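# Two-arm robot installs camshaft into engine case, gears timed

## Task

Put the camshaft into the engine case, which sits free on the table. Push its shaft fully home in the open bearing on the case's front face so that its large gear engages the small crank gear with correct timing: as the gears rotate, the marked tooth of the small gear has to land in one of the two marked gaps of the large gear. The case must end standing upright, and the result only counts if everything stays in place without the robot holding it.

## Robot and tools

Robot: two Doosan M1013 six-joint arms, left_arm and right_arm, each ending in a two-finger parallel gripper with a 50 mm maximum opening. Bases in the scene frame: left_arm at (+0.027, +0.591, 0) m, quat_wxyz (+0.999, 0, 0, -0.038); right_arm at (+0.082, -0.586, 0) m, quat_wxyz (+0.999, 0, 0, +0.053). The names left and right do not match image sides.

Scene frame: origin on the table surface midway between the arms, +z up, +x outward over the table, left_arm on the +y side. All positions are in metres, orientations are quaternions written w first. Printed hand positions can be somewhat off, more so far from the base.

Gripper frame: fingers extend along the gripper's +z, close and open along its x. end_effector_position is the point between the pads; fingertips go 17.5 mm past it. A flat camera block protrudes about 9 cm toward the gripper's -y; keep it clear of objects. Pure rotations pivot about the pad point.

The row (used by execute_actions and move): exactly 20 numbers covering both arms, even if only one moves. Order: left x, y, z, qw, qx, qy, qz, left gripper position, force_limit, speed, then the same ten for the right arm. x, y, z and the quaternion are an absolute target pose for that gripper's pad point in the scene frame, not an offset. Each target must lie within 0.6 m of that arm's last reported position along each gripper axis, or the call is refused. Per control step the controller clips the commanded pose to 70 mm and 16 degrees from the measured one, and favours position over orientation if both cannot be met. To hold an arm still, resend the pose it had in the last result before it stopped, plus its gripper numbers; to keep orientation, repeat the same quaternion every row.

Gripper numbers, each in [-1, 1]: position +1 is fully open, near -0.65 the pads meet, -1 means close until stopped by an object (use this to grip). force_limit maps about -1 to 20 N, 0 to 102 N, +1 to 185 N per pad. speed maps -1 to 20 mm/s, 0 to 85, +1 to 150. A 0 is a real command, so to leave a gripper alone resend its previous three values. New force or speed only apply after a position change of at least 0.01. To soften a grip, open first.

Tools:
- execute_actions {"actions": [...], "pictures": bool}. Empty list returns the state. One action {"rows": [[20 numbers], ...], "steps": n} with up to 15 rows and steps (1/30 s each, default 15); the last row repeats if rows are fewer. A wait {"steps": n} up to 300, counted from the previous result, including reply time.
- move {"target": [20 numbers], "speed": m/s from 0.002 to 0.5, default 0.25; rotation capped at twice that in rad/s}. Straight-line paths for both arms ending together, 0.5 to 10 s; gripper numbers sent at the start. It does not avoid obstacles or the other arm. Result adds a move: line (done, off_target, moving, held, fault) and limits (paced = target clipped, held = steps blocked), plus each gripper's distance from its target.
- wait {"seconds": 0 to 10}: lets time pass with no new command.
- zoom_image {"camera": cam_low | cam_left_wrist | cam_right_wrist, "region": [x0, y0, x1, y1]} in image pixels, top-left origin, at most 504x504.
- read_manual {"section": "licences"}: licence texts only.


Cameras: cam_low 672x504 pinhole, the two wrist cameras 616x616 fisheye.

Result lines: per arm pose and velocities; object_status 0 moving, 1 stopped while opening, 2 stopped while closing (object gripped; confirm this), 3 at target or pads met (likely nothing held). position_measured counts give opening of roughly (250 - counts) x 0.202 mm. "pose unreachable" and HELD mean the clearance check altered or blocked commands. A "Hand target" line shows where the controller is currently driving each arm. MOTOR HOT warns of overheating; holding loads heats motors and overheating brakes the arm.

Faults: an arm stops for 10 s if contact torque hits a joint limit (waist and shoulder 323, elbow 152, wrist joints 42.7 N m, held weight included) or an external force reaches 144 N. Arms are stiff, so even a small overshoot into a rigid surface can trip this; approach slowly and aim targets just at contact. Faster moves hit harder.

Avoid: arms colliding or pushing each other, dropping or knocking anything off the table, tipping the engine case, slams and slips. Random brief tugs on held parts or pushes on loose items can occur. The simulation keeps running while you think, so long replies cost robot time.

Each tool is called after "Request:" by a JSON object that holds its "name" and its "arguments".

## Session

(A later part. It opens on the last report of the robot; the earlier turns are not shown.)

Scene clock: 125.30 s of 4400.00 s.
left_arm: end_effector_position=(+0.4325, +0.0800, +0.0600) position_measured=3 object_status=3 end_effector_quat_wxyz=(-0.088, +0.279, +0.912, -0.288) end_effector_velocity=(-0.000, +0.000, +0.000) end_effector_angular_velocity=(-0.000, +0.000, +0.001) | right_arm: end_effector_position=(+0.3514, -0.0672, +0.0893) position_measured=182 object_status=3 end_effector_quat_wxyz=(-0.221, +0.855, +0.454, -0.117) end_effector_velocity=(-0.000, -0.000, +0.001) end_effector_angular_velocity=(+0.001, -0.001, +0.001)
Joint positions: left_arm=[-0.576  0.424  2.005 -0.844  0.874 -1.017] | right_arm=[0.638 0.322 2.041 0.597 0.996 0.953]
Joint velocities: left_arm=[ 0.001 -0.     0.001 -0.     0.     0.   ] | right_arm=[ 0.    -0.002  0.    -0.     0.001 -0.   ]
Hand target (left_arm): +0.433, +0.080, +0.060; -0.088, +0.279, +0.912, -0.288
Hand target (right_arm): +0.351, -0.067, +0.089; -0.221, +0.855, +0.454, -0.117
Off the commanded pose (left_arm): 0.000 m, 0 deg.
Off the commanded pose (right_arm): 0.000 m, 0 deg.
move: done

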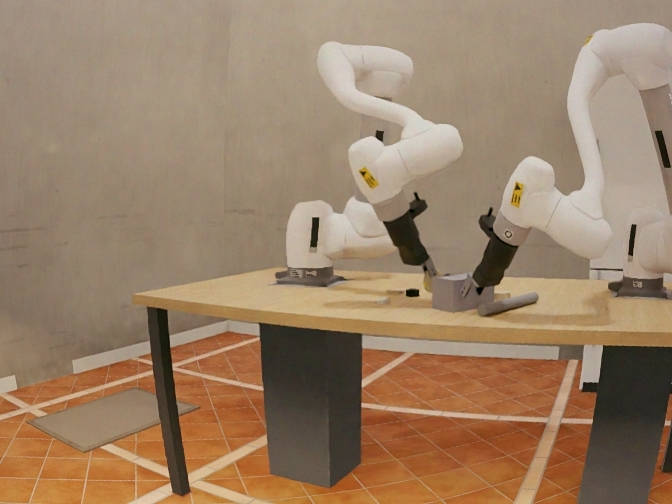

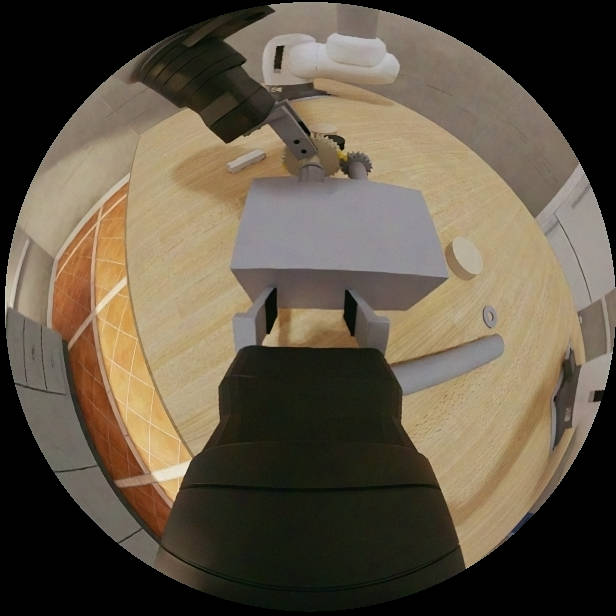

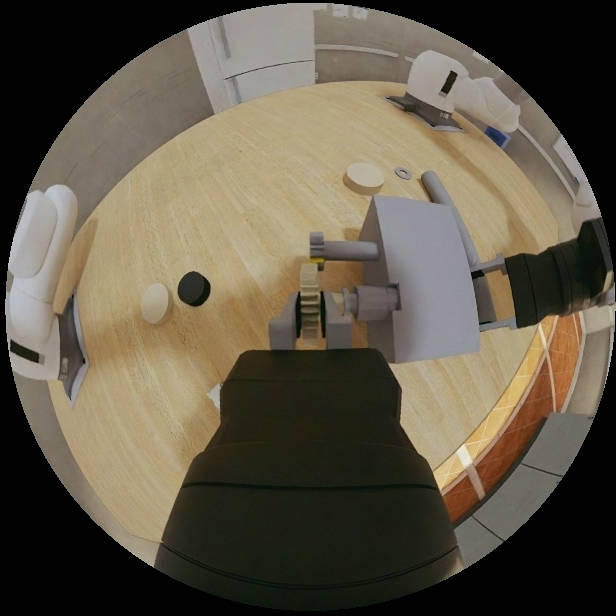

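Request:
{"name": "execute_actions", "arguments": {"actions": []}}

Request:
{"name": "move", "arguments": {"target": [0.4325,0.080,0.06,-0.088,0.279,0.912,-0.288,1,0,0,0.3548,-0.0622,0.0893,-0.2211,0.8549,0.4544,-0.1175,-0.2,0,-0.8], "speed": 0.008}}

Request:
{"name": "zoom_image", "arguments": {"camera": "cam_right_wrist", "region": [290,215,430,345]}}

Request:
{"name": "zoom_image", "arguments": {"camera": "cam_left_wrist", "region": [260,100,400,200]}}

Scene clock: 134.53 s of 4400.00 s.
left_arm: end_effector_position=(+0.4325, +0.0800, +0.0600) position_measured=3 object_status=3 end_effector_quat_wxyz=(-0.088, +0.279, +0.912, -0.288) end_effector_velocity=(-0.000, -0.001, +0.001) end_effector_angular_velocity=(-0.001, -0.001, -0.002) | right_arm: end_effector_position=(+0.3514, -0.0672, +0.0893) position_measured=182 object_status=3 end_effector_quat_wxyz=(-0.221, +0.855, +0.454, -0.117) end_effector_velocity=(-0.000, +0.000, +0.000) end_effector_angular_velocity=(+0.001, -0.002, +0.001)
Joint positions: left_arm=[-0.576  0.424  2.005 -0.844  0.874 -1.017] | right_arm=[0.638 0.322 2.041 0.597 0.996 0.953]
Joint velocities: left_arm=[-0.001 -0.001 -0.001 -0.     0.     0.   ] | right_arm=[ 0.001 -0.001  0.001 -0.    -0.001 -0.   ]
Hand target (left_arm): +0.433, +0.080, +0.060; -0.088, +0.279, +0.912, -0.288
Hand target (right_arm): +0.351, -0.067, +0.089; -0.221, +0.855, +0.454, -0.117
Off the commanded pose (left_arm): 0.000 m, 0 deg.
Off the commanded pose (right_arm): 0.000 m, 0 deg.
Steps of this call (steps 1 to 90: nothing new was sent; then 6.23 s passed at rest). Readings (end_effector_position | what the end effector reports):
1: left_arm (+0.4325, +0.0800, +0.0600) | right_arm (+0.3514, -0.0672, +0.0893) | left_arm position_measured=3 object_status=3 | right_arm position_measured=182 object_status=3
2: left_arm (+0.4325, +0.0800, +0.0600) | right_arm (+0.3514, -0.0672, +0.0893) | left_arm position_measured=3 object_status=3 | right_arm position_measured=182 object_status=3
4: left_arm (+0.4325, +0.0800, +0.0600) | right_arm (+0.3514, -0.0672, +0.0893) | left_arm position_measured=3 object_status=3 | right_arm position_measured=182 object_status=3
8: left_arm (+0.4325, +0.0800, +0.0600) | right_arm (+0.3514, -0.0672, +0.0893) | left_arm position_measured=3 object_status=3 | right_arm position_measured=182 object_status=3
90: the state above

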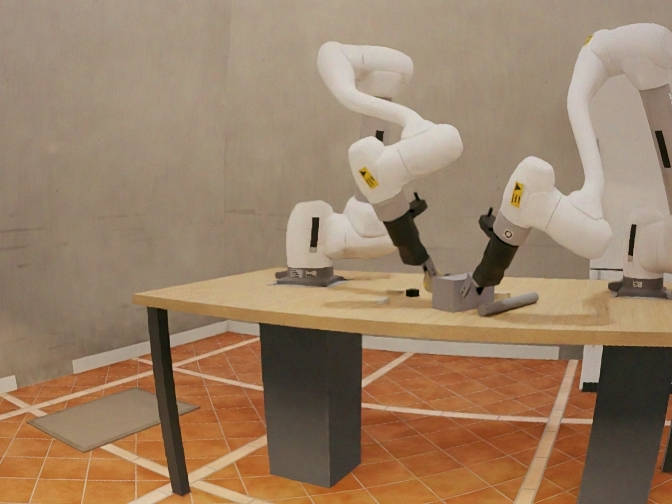

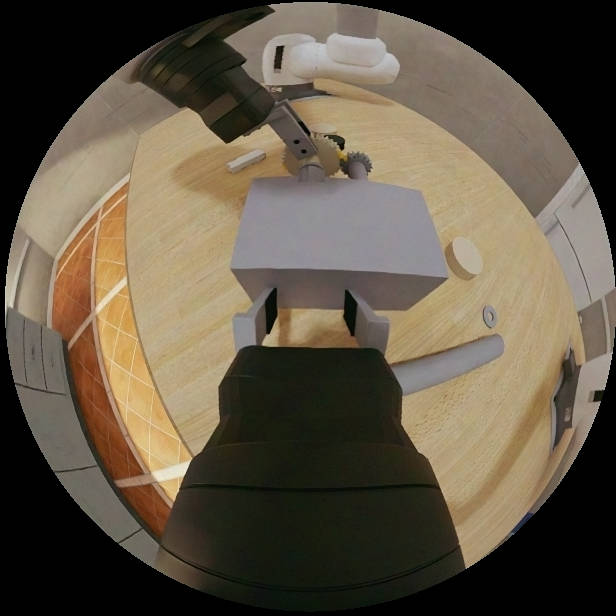

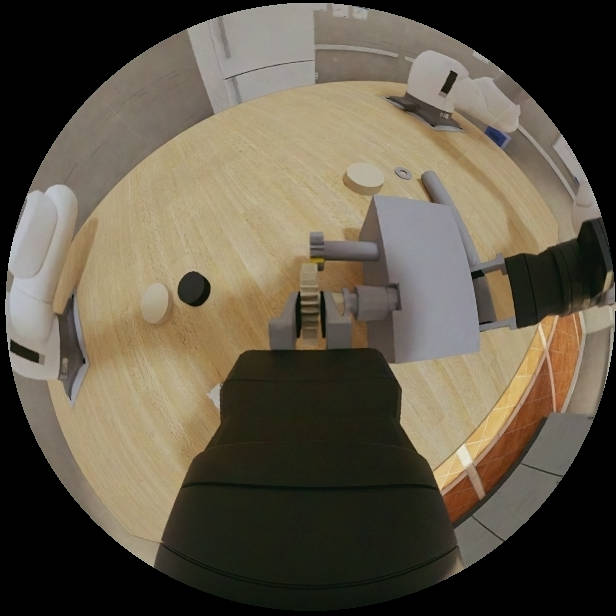

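Scene clock: 135.50 s of 4400.00 s.
left_arm: end_effector_position=(+0.4325, +0.0800, +0.0600) position_measured=3 object_status=3 end_effector_quat_wxyz=(-0.088, +0.279, +0.912, -0.288) end_effector_velocity=(-0.001, -0.001, +0.000) end_effector_angular_velocity=(-0.000, +0.001, -0.000) | right_arm: end_effector_position=(+0.3548, -0.0622, +0.0893) position_measured=182 object_status=3 end_effector_quat_wxyz=(-0.221, +0.855, +0.454, -0.117) end_effector_velocity=(-0.000, +0.000, -0.001) end_effector_angular_velocity=(-0.001, -0.000, +0.000)
Joint positions: left_arm=[-0.576  0.424  2.005 -0.844  0.874 -1.017] | right_arm=[0.64  0.329 2.029 0.596 0.998 0.957]
Joint velocities: left_arm=[-0.001 -0.     0.    -0.     0.    -0.001] | right_arm=[ 0.001  0.001  0.    -0.    -0.001  0.   ]
Hand target (left_arm): +0.433, +0.080, +0.060; -0.088, +0.279, +0.912, -0.288
Hand target (right_arm): +0.355, -0.062, +0.089; -0.221, +0.855, +0.454, -0.117
Off the commanded pose (left_arm): 0.000 m, 0 deg.
Off the commanded pose (right_arm): 0.000 m, 0 deg.
move: done

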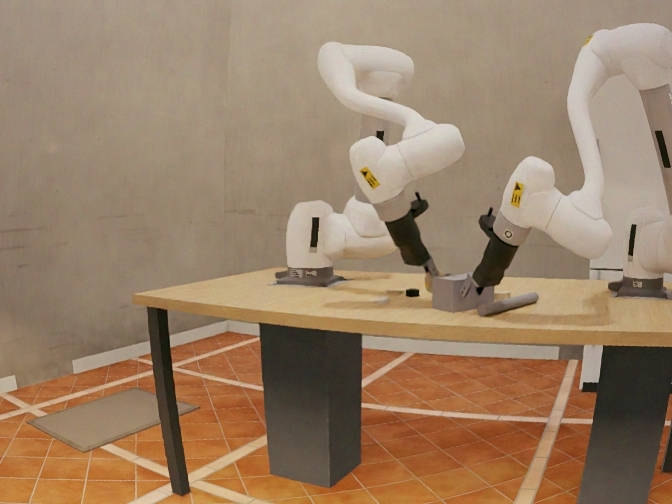

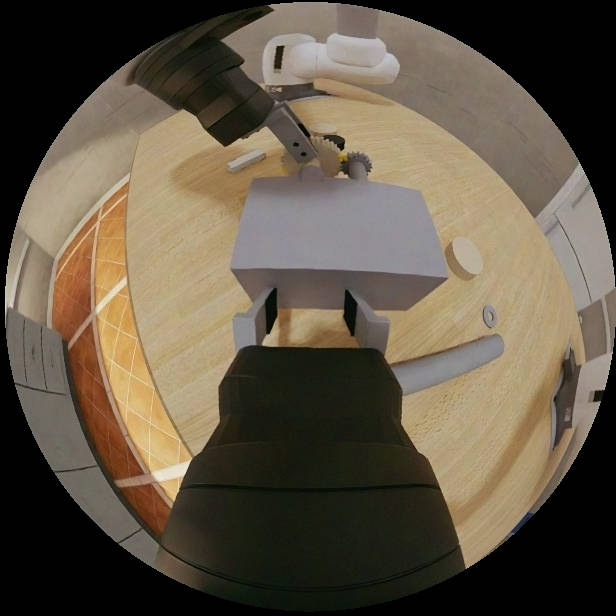

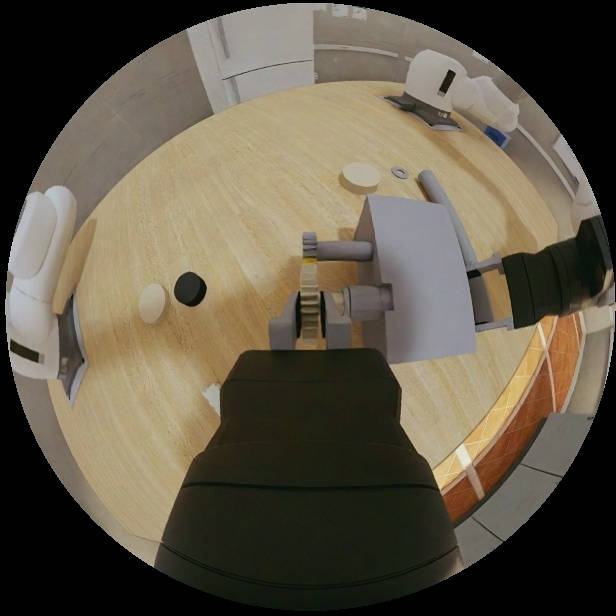

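Region (290, 215, 430, 345) of cam_right_wrist's 616x616 image, scaled by 3.600, with more detail than that image has; it fills the top 468 rows of this view, and the rest is white.

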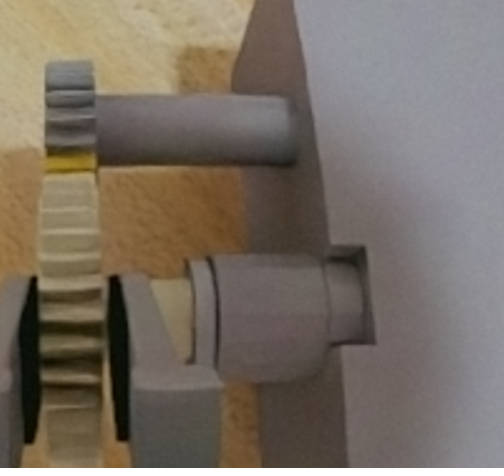

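Region (260, 100, 400, 200) of cam_left_wrist's 616x616 image, scaled by 3.600, with more detail than that image has; it fills the top 360 rows of this view, and the rest is white.

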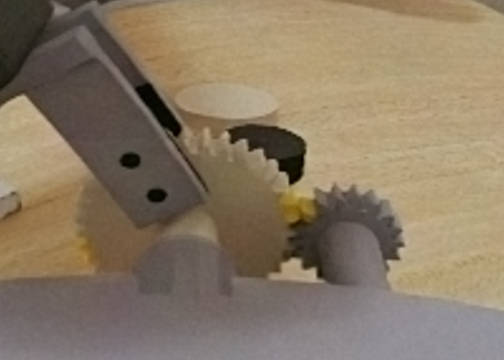

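Request:
{"name": "move", "arguments": {"target": [0.4325,0.080,0.06,-0.088,0.279,0.912,-0.288,1,0,0,0.3554,-0.0613,0.0893,-0.2211,0.8549,0.4544,-0.1175,-0.2,0,-0.8], "speed": 0.004}}

Request:
{"name": "zoom_image", "arguments": {"camera": "cam_right_wrist", "region": [290,215,430,345]}}

Request:
{"name": "zoom_image", "arguments": {"camera": "cam_left_wrist", "region": [315,135,375,185]}}

Scene clock: 139.40 s of 4400.00 s.
left_arm: end_effector_position=(+0.4325, +0.0800, +0.0600) position_measured=3 object_status=3 end_effector_quat_wxyz=(-0.088, +0.279, +0.912, -0.288) end_effector_velocity=(-0.001, +0.001, -0.002) end_effector_angular_velocity=(+0.002, +0.003, -0.000) | right_arm: end_effector_position=(+0.3554, -0.0613, +0.0893) position_measured=182 object_status=3 end_effector_quat_wxyz=(-0.221, +0.855, +0.454, -0.118) end_effector_velocity=(-0.000, -0.000, +0.000) end_effector_angular_velocity=(-0.000, +0.000, +0.000)
Joint positions: left_arm=[-0.576  0.424  2.005 -0.844  0.874 -1.017] | right_arm=[0.641 0.33  2.027 0.596 0.999 0.957]
Joint velocities: left_arm=[-0.     0.002  0.001 -0.001  0.     0.   ] | right_arm=[ 0.    -0.001  0.    -0.     0.001  0.   ]
Hand target (left_arm): +0.433, +0.080, +0.060; -0.088, +0.279, +0.912, -0.288
Hand target (right_arm): +0.355, -0.061, +0.089; -0.221, +0.855, +0.454, -0.117
Off the commanded pose (left_arm): 0.000 m, 0 deg.
Off the commanded pose (right_arm): 0.000 m, 0 deg.
After step 90, 0.20 s passed at rest.
move: done

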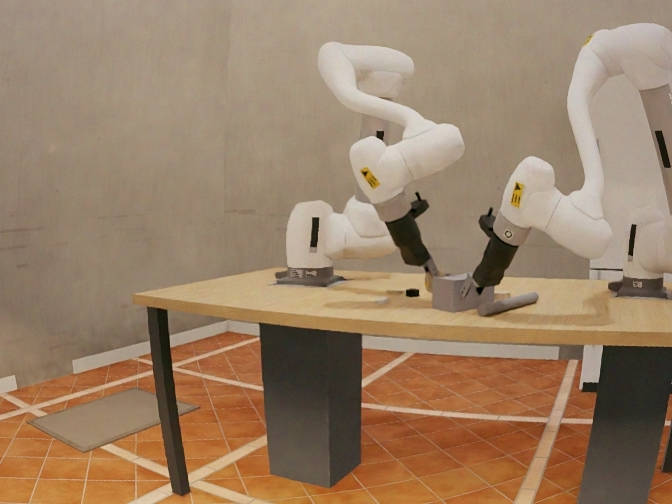

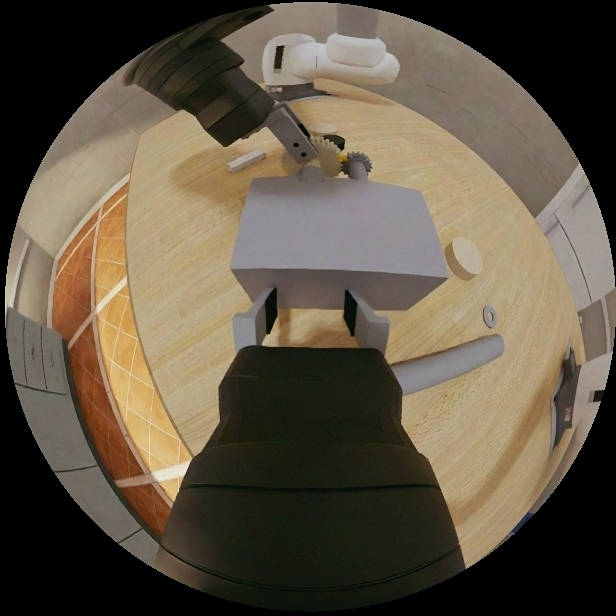

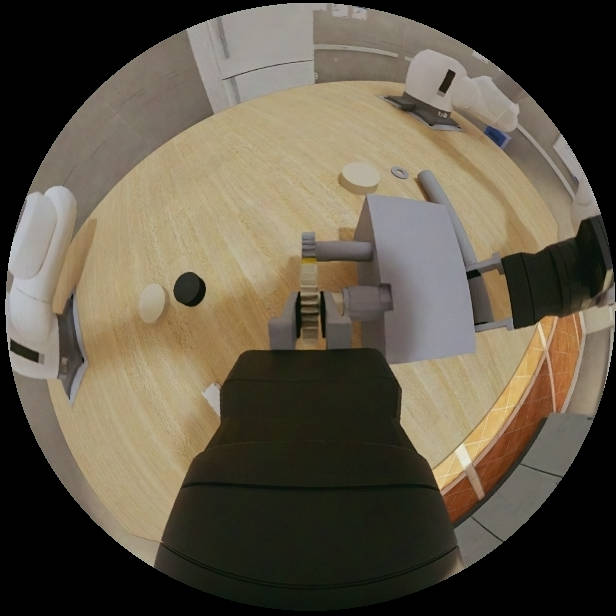

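Region (290, 215, 430, 345) of cam_right_wrist's 616x616 image, scaled by 3.600, with more detail than that image has; it fills the top 468 rows of this view, and the rest is white.

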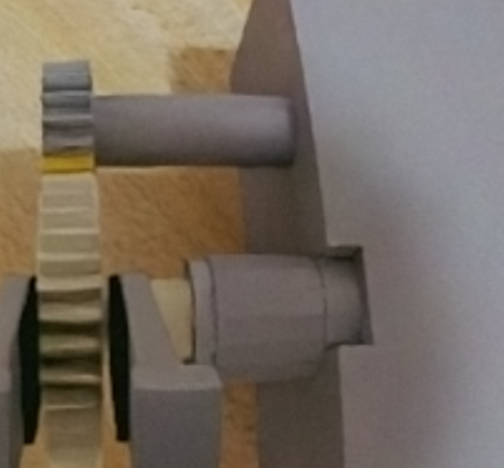

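Region (315, 135, 375, 185) of cam_left_wrist's 616x616 image, scaled by 8.400, with more detail than that image has.

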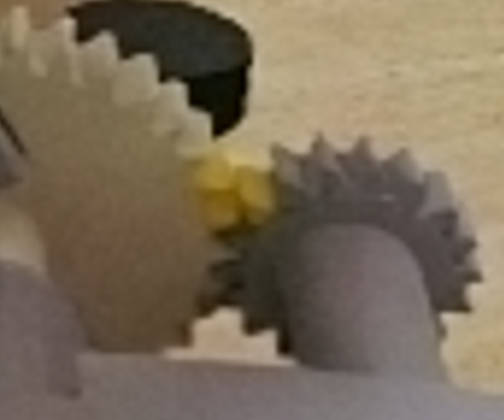

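Seated, and the marked tooth faces the marked gap. Releasing.

Request:
{"name": "move", "arguments": {"target": [0.4353,0.0841,0.06,-0.088,0.279,0.912,-0.288,1,0,0,0.3543,-0.063,0.0893,-0.2211,0.8549,0.4544,-0.1175,0.05,0,-0.5], "speed": 0.01}}

Request:
{"name": "move", "arguments": {"target": [0.455,0.113,0.085,-0.088,0.279,0.912,-0.288,1,0,0,0.3743,-0.0765,0.133,-0.2211,0.8549,0.4544,-0.1175,0.05,0,-0.5], "speed": 0.06}}

Request:
{"name": "zoom_image", "arguments": {"camera": "cam_right_wrist", "region": [280,205,420,335]}}

Request:
{"name": "zoom_image", "arguments": {"camera": "cam_left_wrist", "region": [270,120,380,210]}}

Scene clock: 144.47 s of 4400.00 s.
left_arm: end_effector_position=(+0.4353, +0.0841, +0.0600) position_measured=3 object_status=3 end_effector_quat_wxyz=(-0.088, +0.279, +0.912, -0.288) end_effector_velocity=(-0.001, -0.001, +0.000) end_effector_angular_velocity=(-0.001, -0.001, -0.002) | right_arm: end_effector_position=(+0.3543, -0.0630, +0.0893) position_measured=145 object_status=3 end_effector_quat_wxyz=(-0.221, +0.855, +0.454, -0.118) end_effector_velocity=(-0.000, -0.000, +0.000) end_effector_angular_velocity=(+0.000, -0.001, -0.000)
Joint positions: left_arm=[-0.568  0.424  2.005 -0.841  0.878 -1.013] | right_arm=[0.64  0.328 2.031 0.596 0.998 0.956]
Joint velocities: left_arm=[-0.001 -0.001  0.    -0.001  0.     0.001] | right_arm=[-0.    -0.001  0.001  0.    -0.001 -0.   ]
Hand target (left_arm): +0.435, +0.084, +0.060; -0.088, +0.279, +0.912, -0.288
Hand target (right_arm): +0.354, -0.063, +0.089; -0.221, +0.855, +0.454, -0.117
Off the commanded pose (left_arm): 0.000 m, 0 deg.
Off the commanded pose (right_arm): 0.000 m, 0 deg.
After step 90, 1.33 s passed at rest.
move: done

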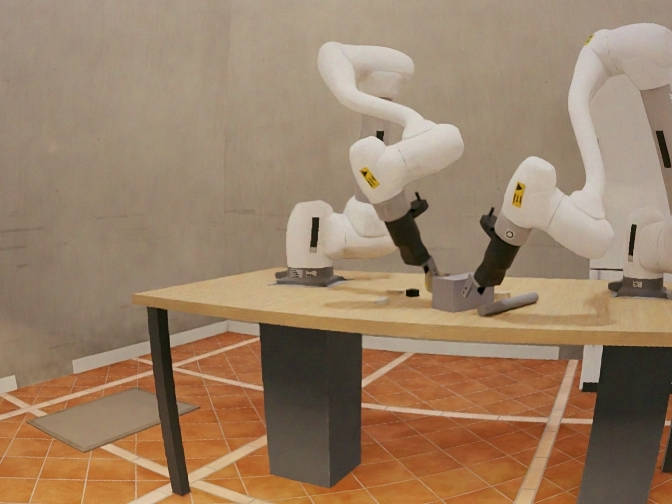

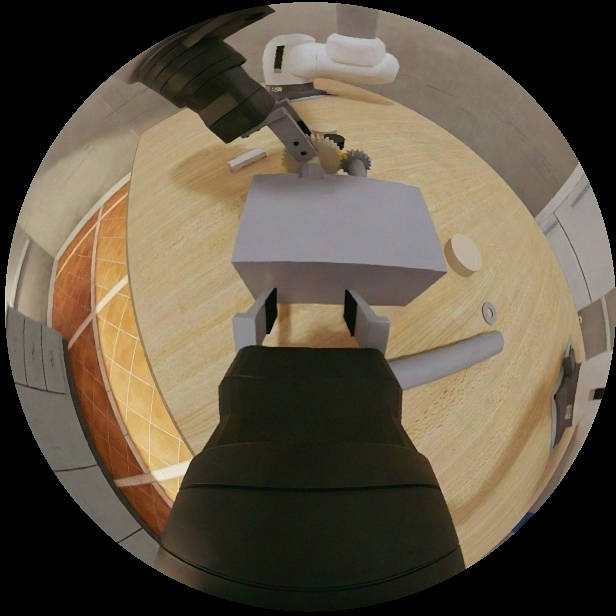

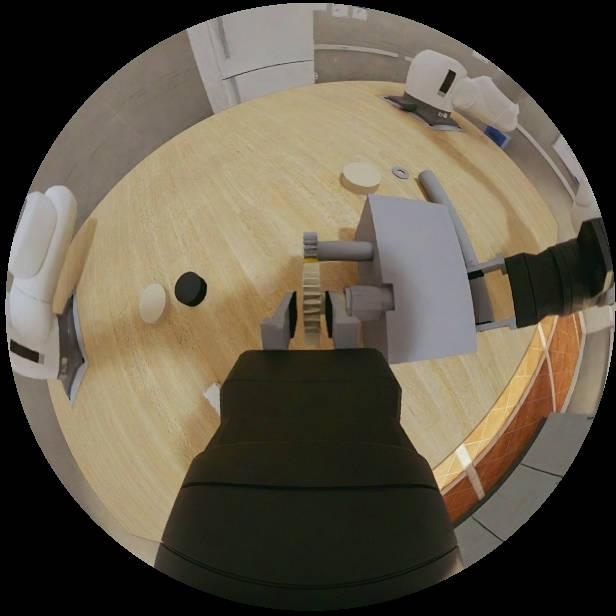

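Scene clock: 145.57 s of 4400.00 s.
left_arm: end_effector_position=(+0.4550, +0.1130, +0.0850) position_measured=3 object_status=3 end_effector_quat_wxyz=(-0.088, +0.279, +0.912, -0.288) end_effector_velocity=(-0.000, +0.000, +0.001) end_effector_angular_velocity=(-0.001, -0.001, -0.000) | right_arm: end_effector_position=(+0.3743, -0.0765, +0.1330) position_measured=145 object_status=3 end_effector_quat_wxyz=(-0.221, +0.855, +0.454, -0.118) end_effector_velocity=(+0.000, +0.000, +0.001) end_effector_angular_velocity=(+0.001, -0.001, +0.001)
Joint positions: left_arm=[-0.512  0.393  1.99  -0.793  0.937 -1.022] | right_arm=[0.601 0.281 1.993 0.557 1.085 0.982]
Joint velocities: left_arm=[ 0.    -0.002  0.    -0.     0.     0.   ] | right_arm=[-0.    -0.001 -0.001 -0.     0.001 -0.   ]
Hand target (left_arm): +0.455, +0.113, +0.085; -0.088, +0.279, +0.912, -0.288
Hand target (right_arm): +0.374, -0.077, +0.133; -0.221, +0.855, +0.454, -0.118
Off the commanded pose (left_arm): 0.000 m, 0 deg.
Off the commanded pose (right_arm): 0.000 m, 0 deg.
move: done

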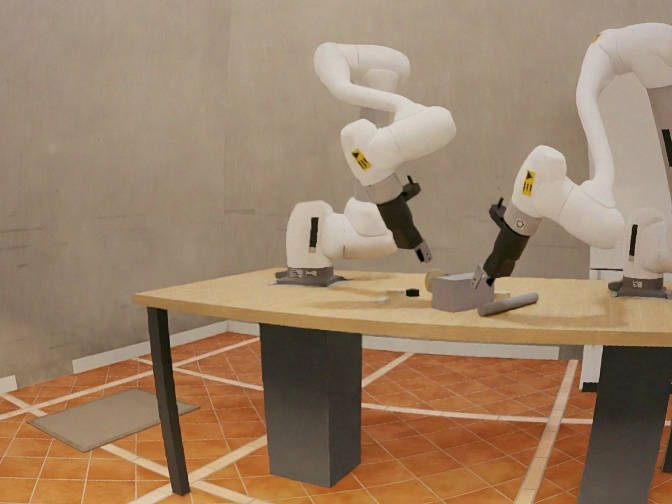

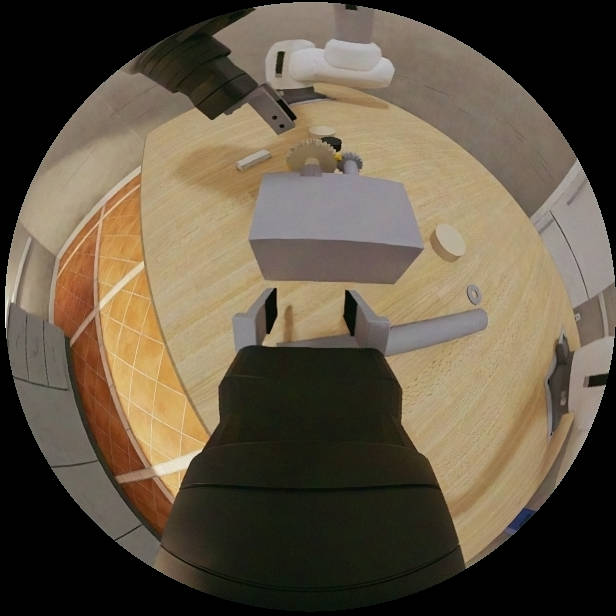

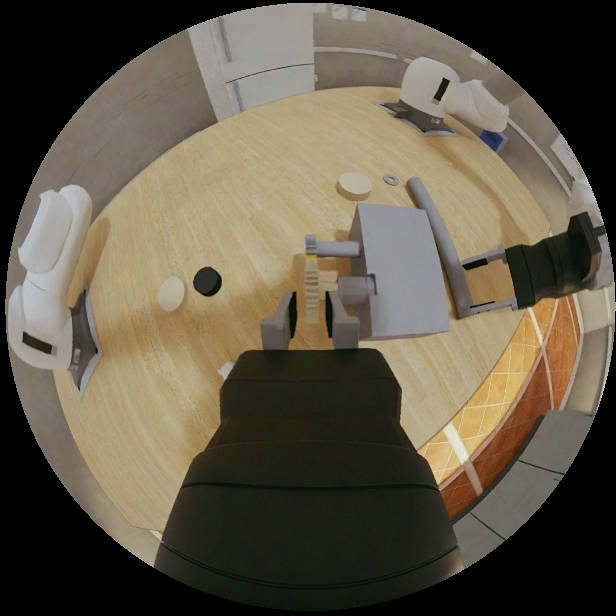

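Region (280, 205, 420, 335) of cam_right_wrist's 616x616 image, scaled by 3.600, with more detail than that image has; it fills the top 468 rows of this view, and the rest is white.

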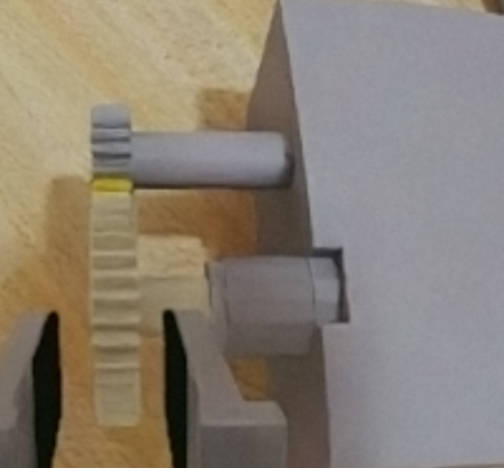

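Region (270, 120, 380, 210) of cam_left_wrist's 616x616 image, scaled by 4.582, with more detail than that image has; it fills the top 412 rows of this view, and the rest is white.

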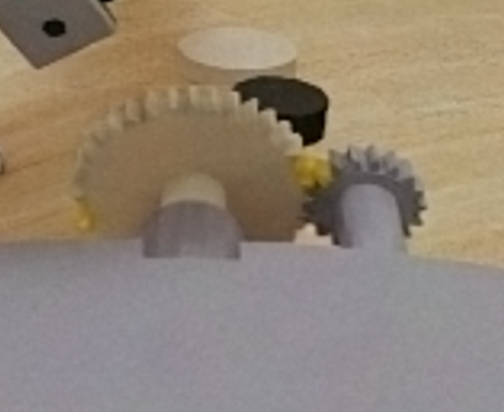

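Request:
{"name": "finished_scene", "arguments": {"scene": 2}}

The scene is finished: the task was done.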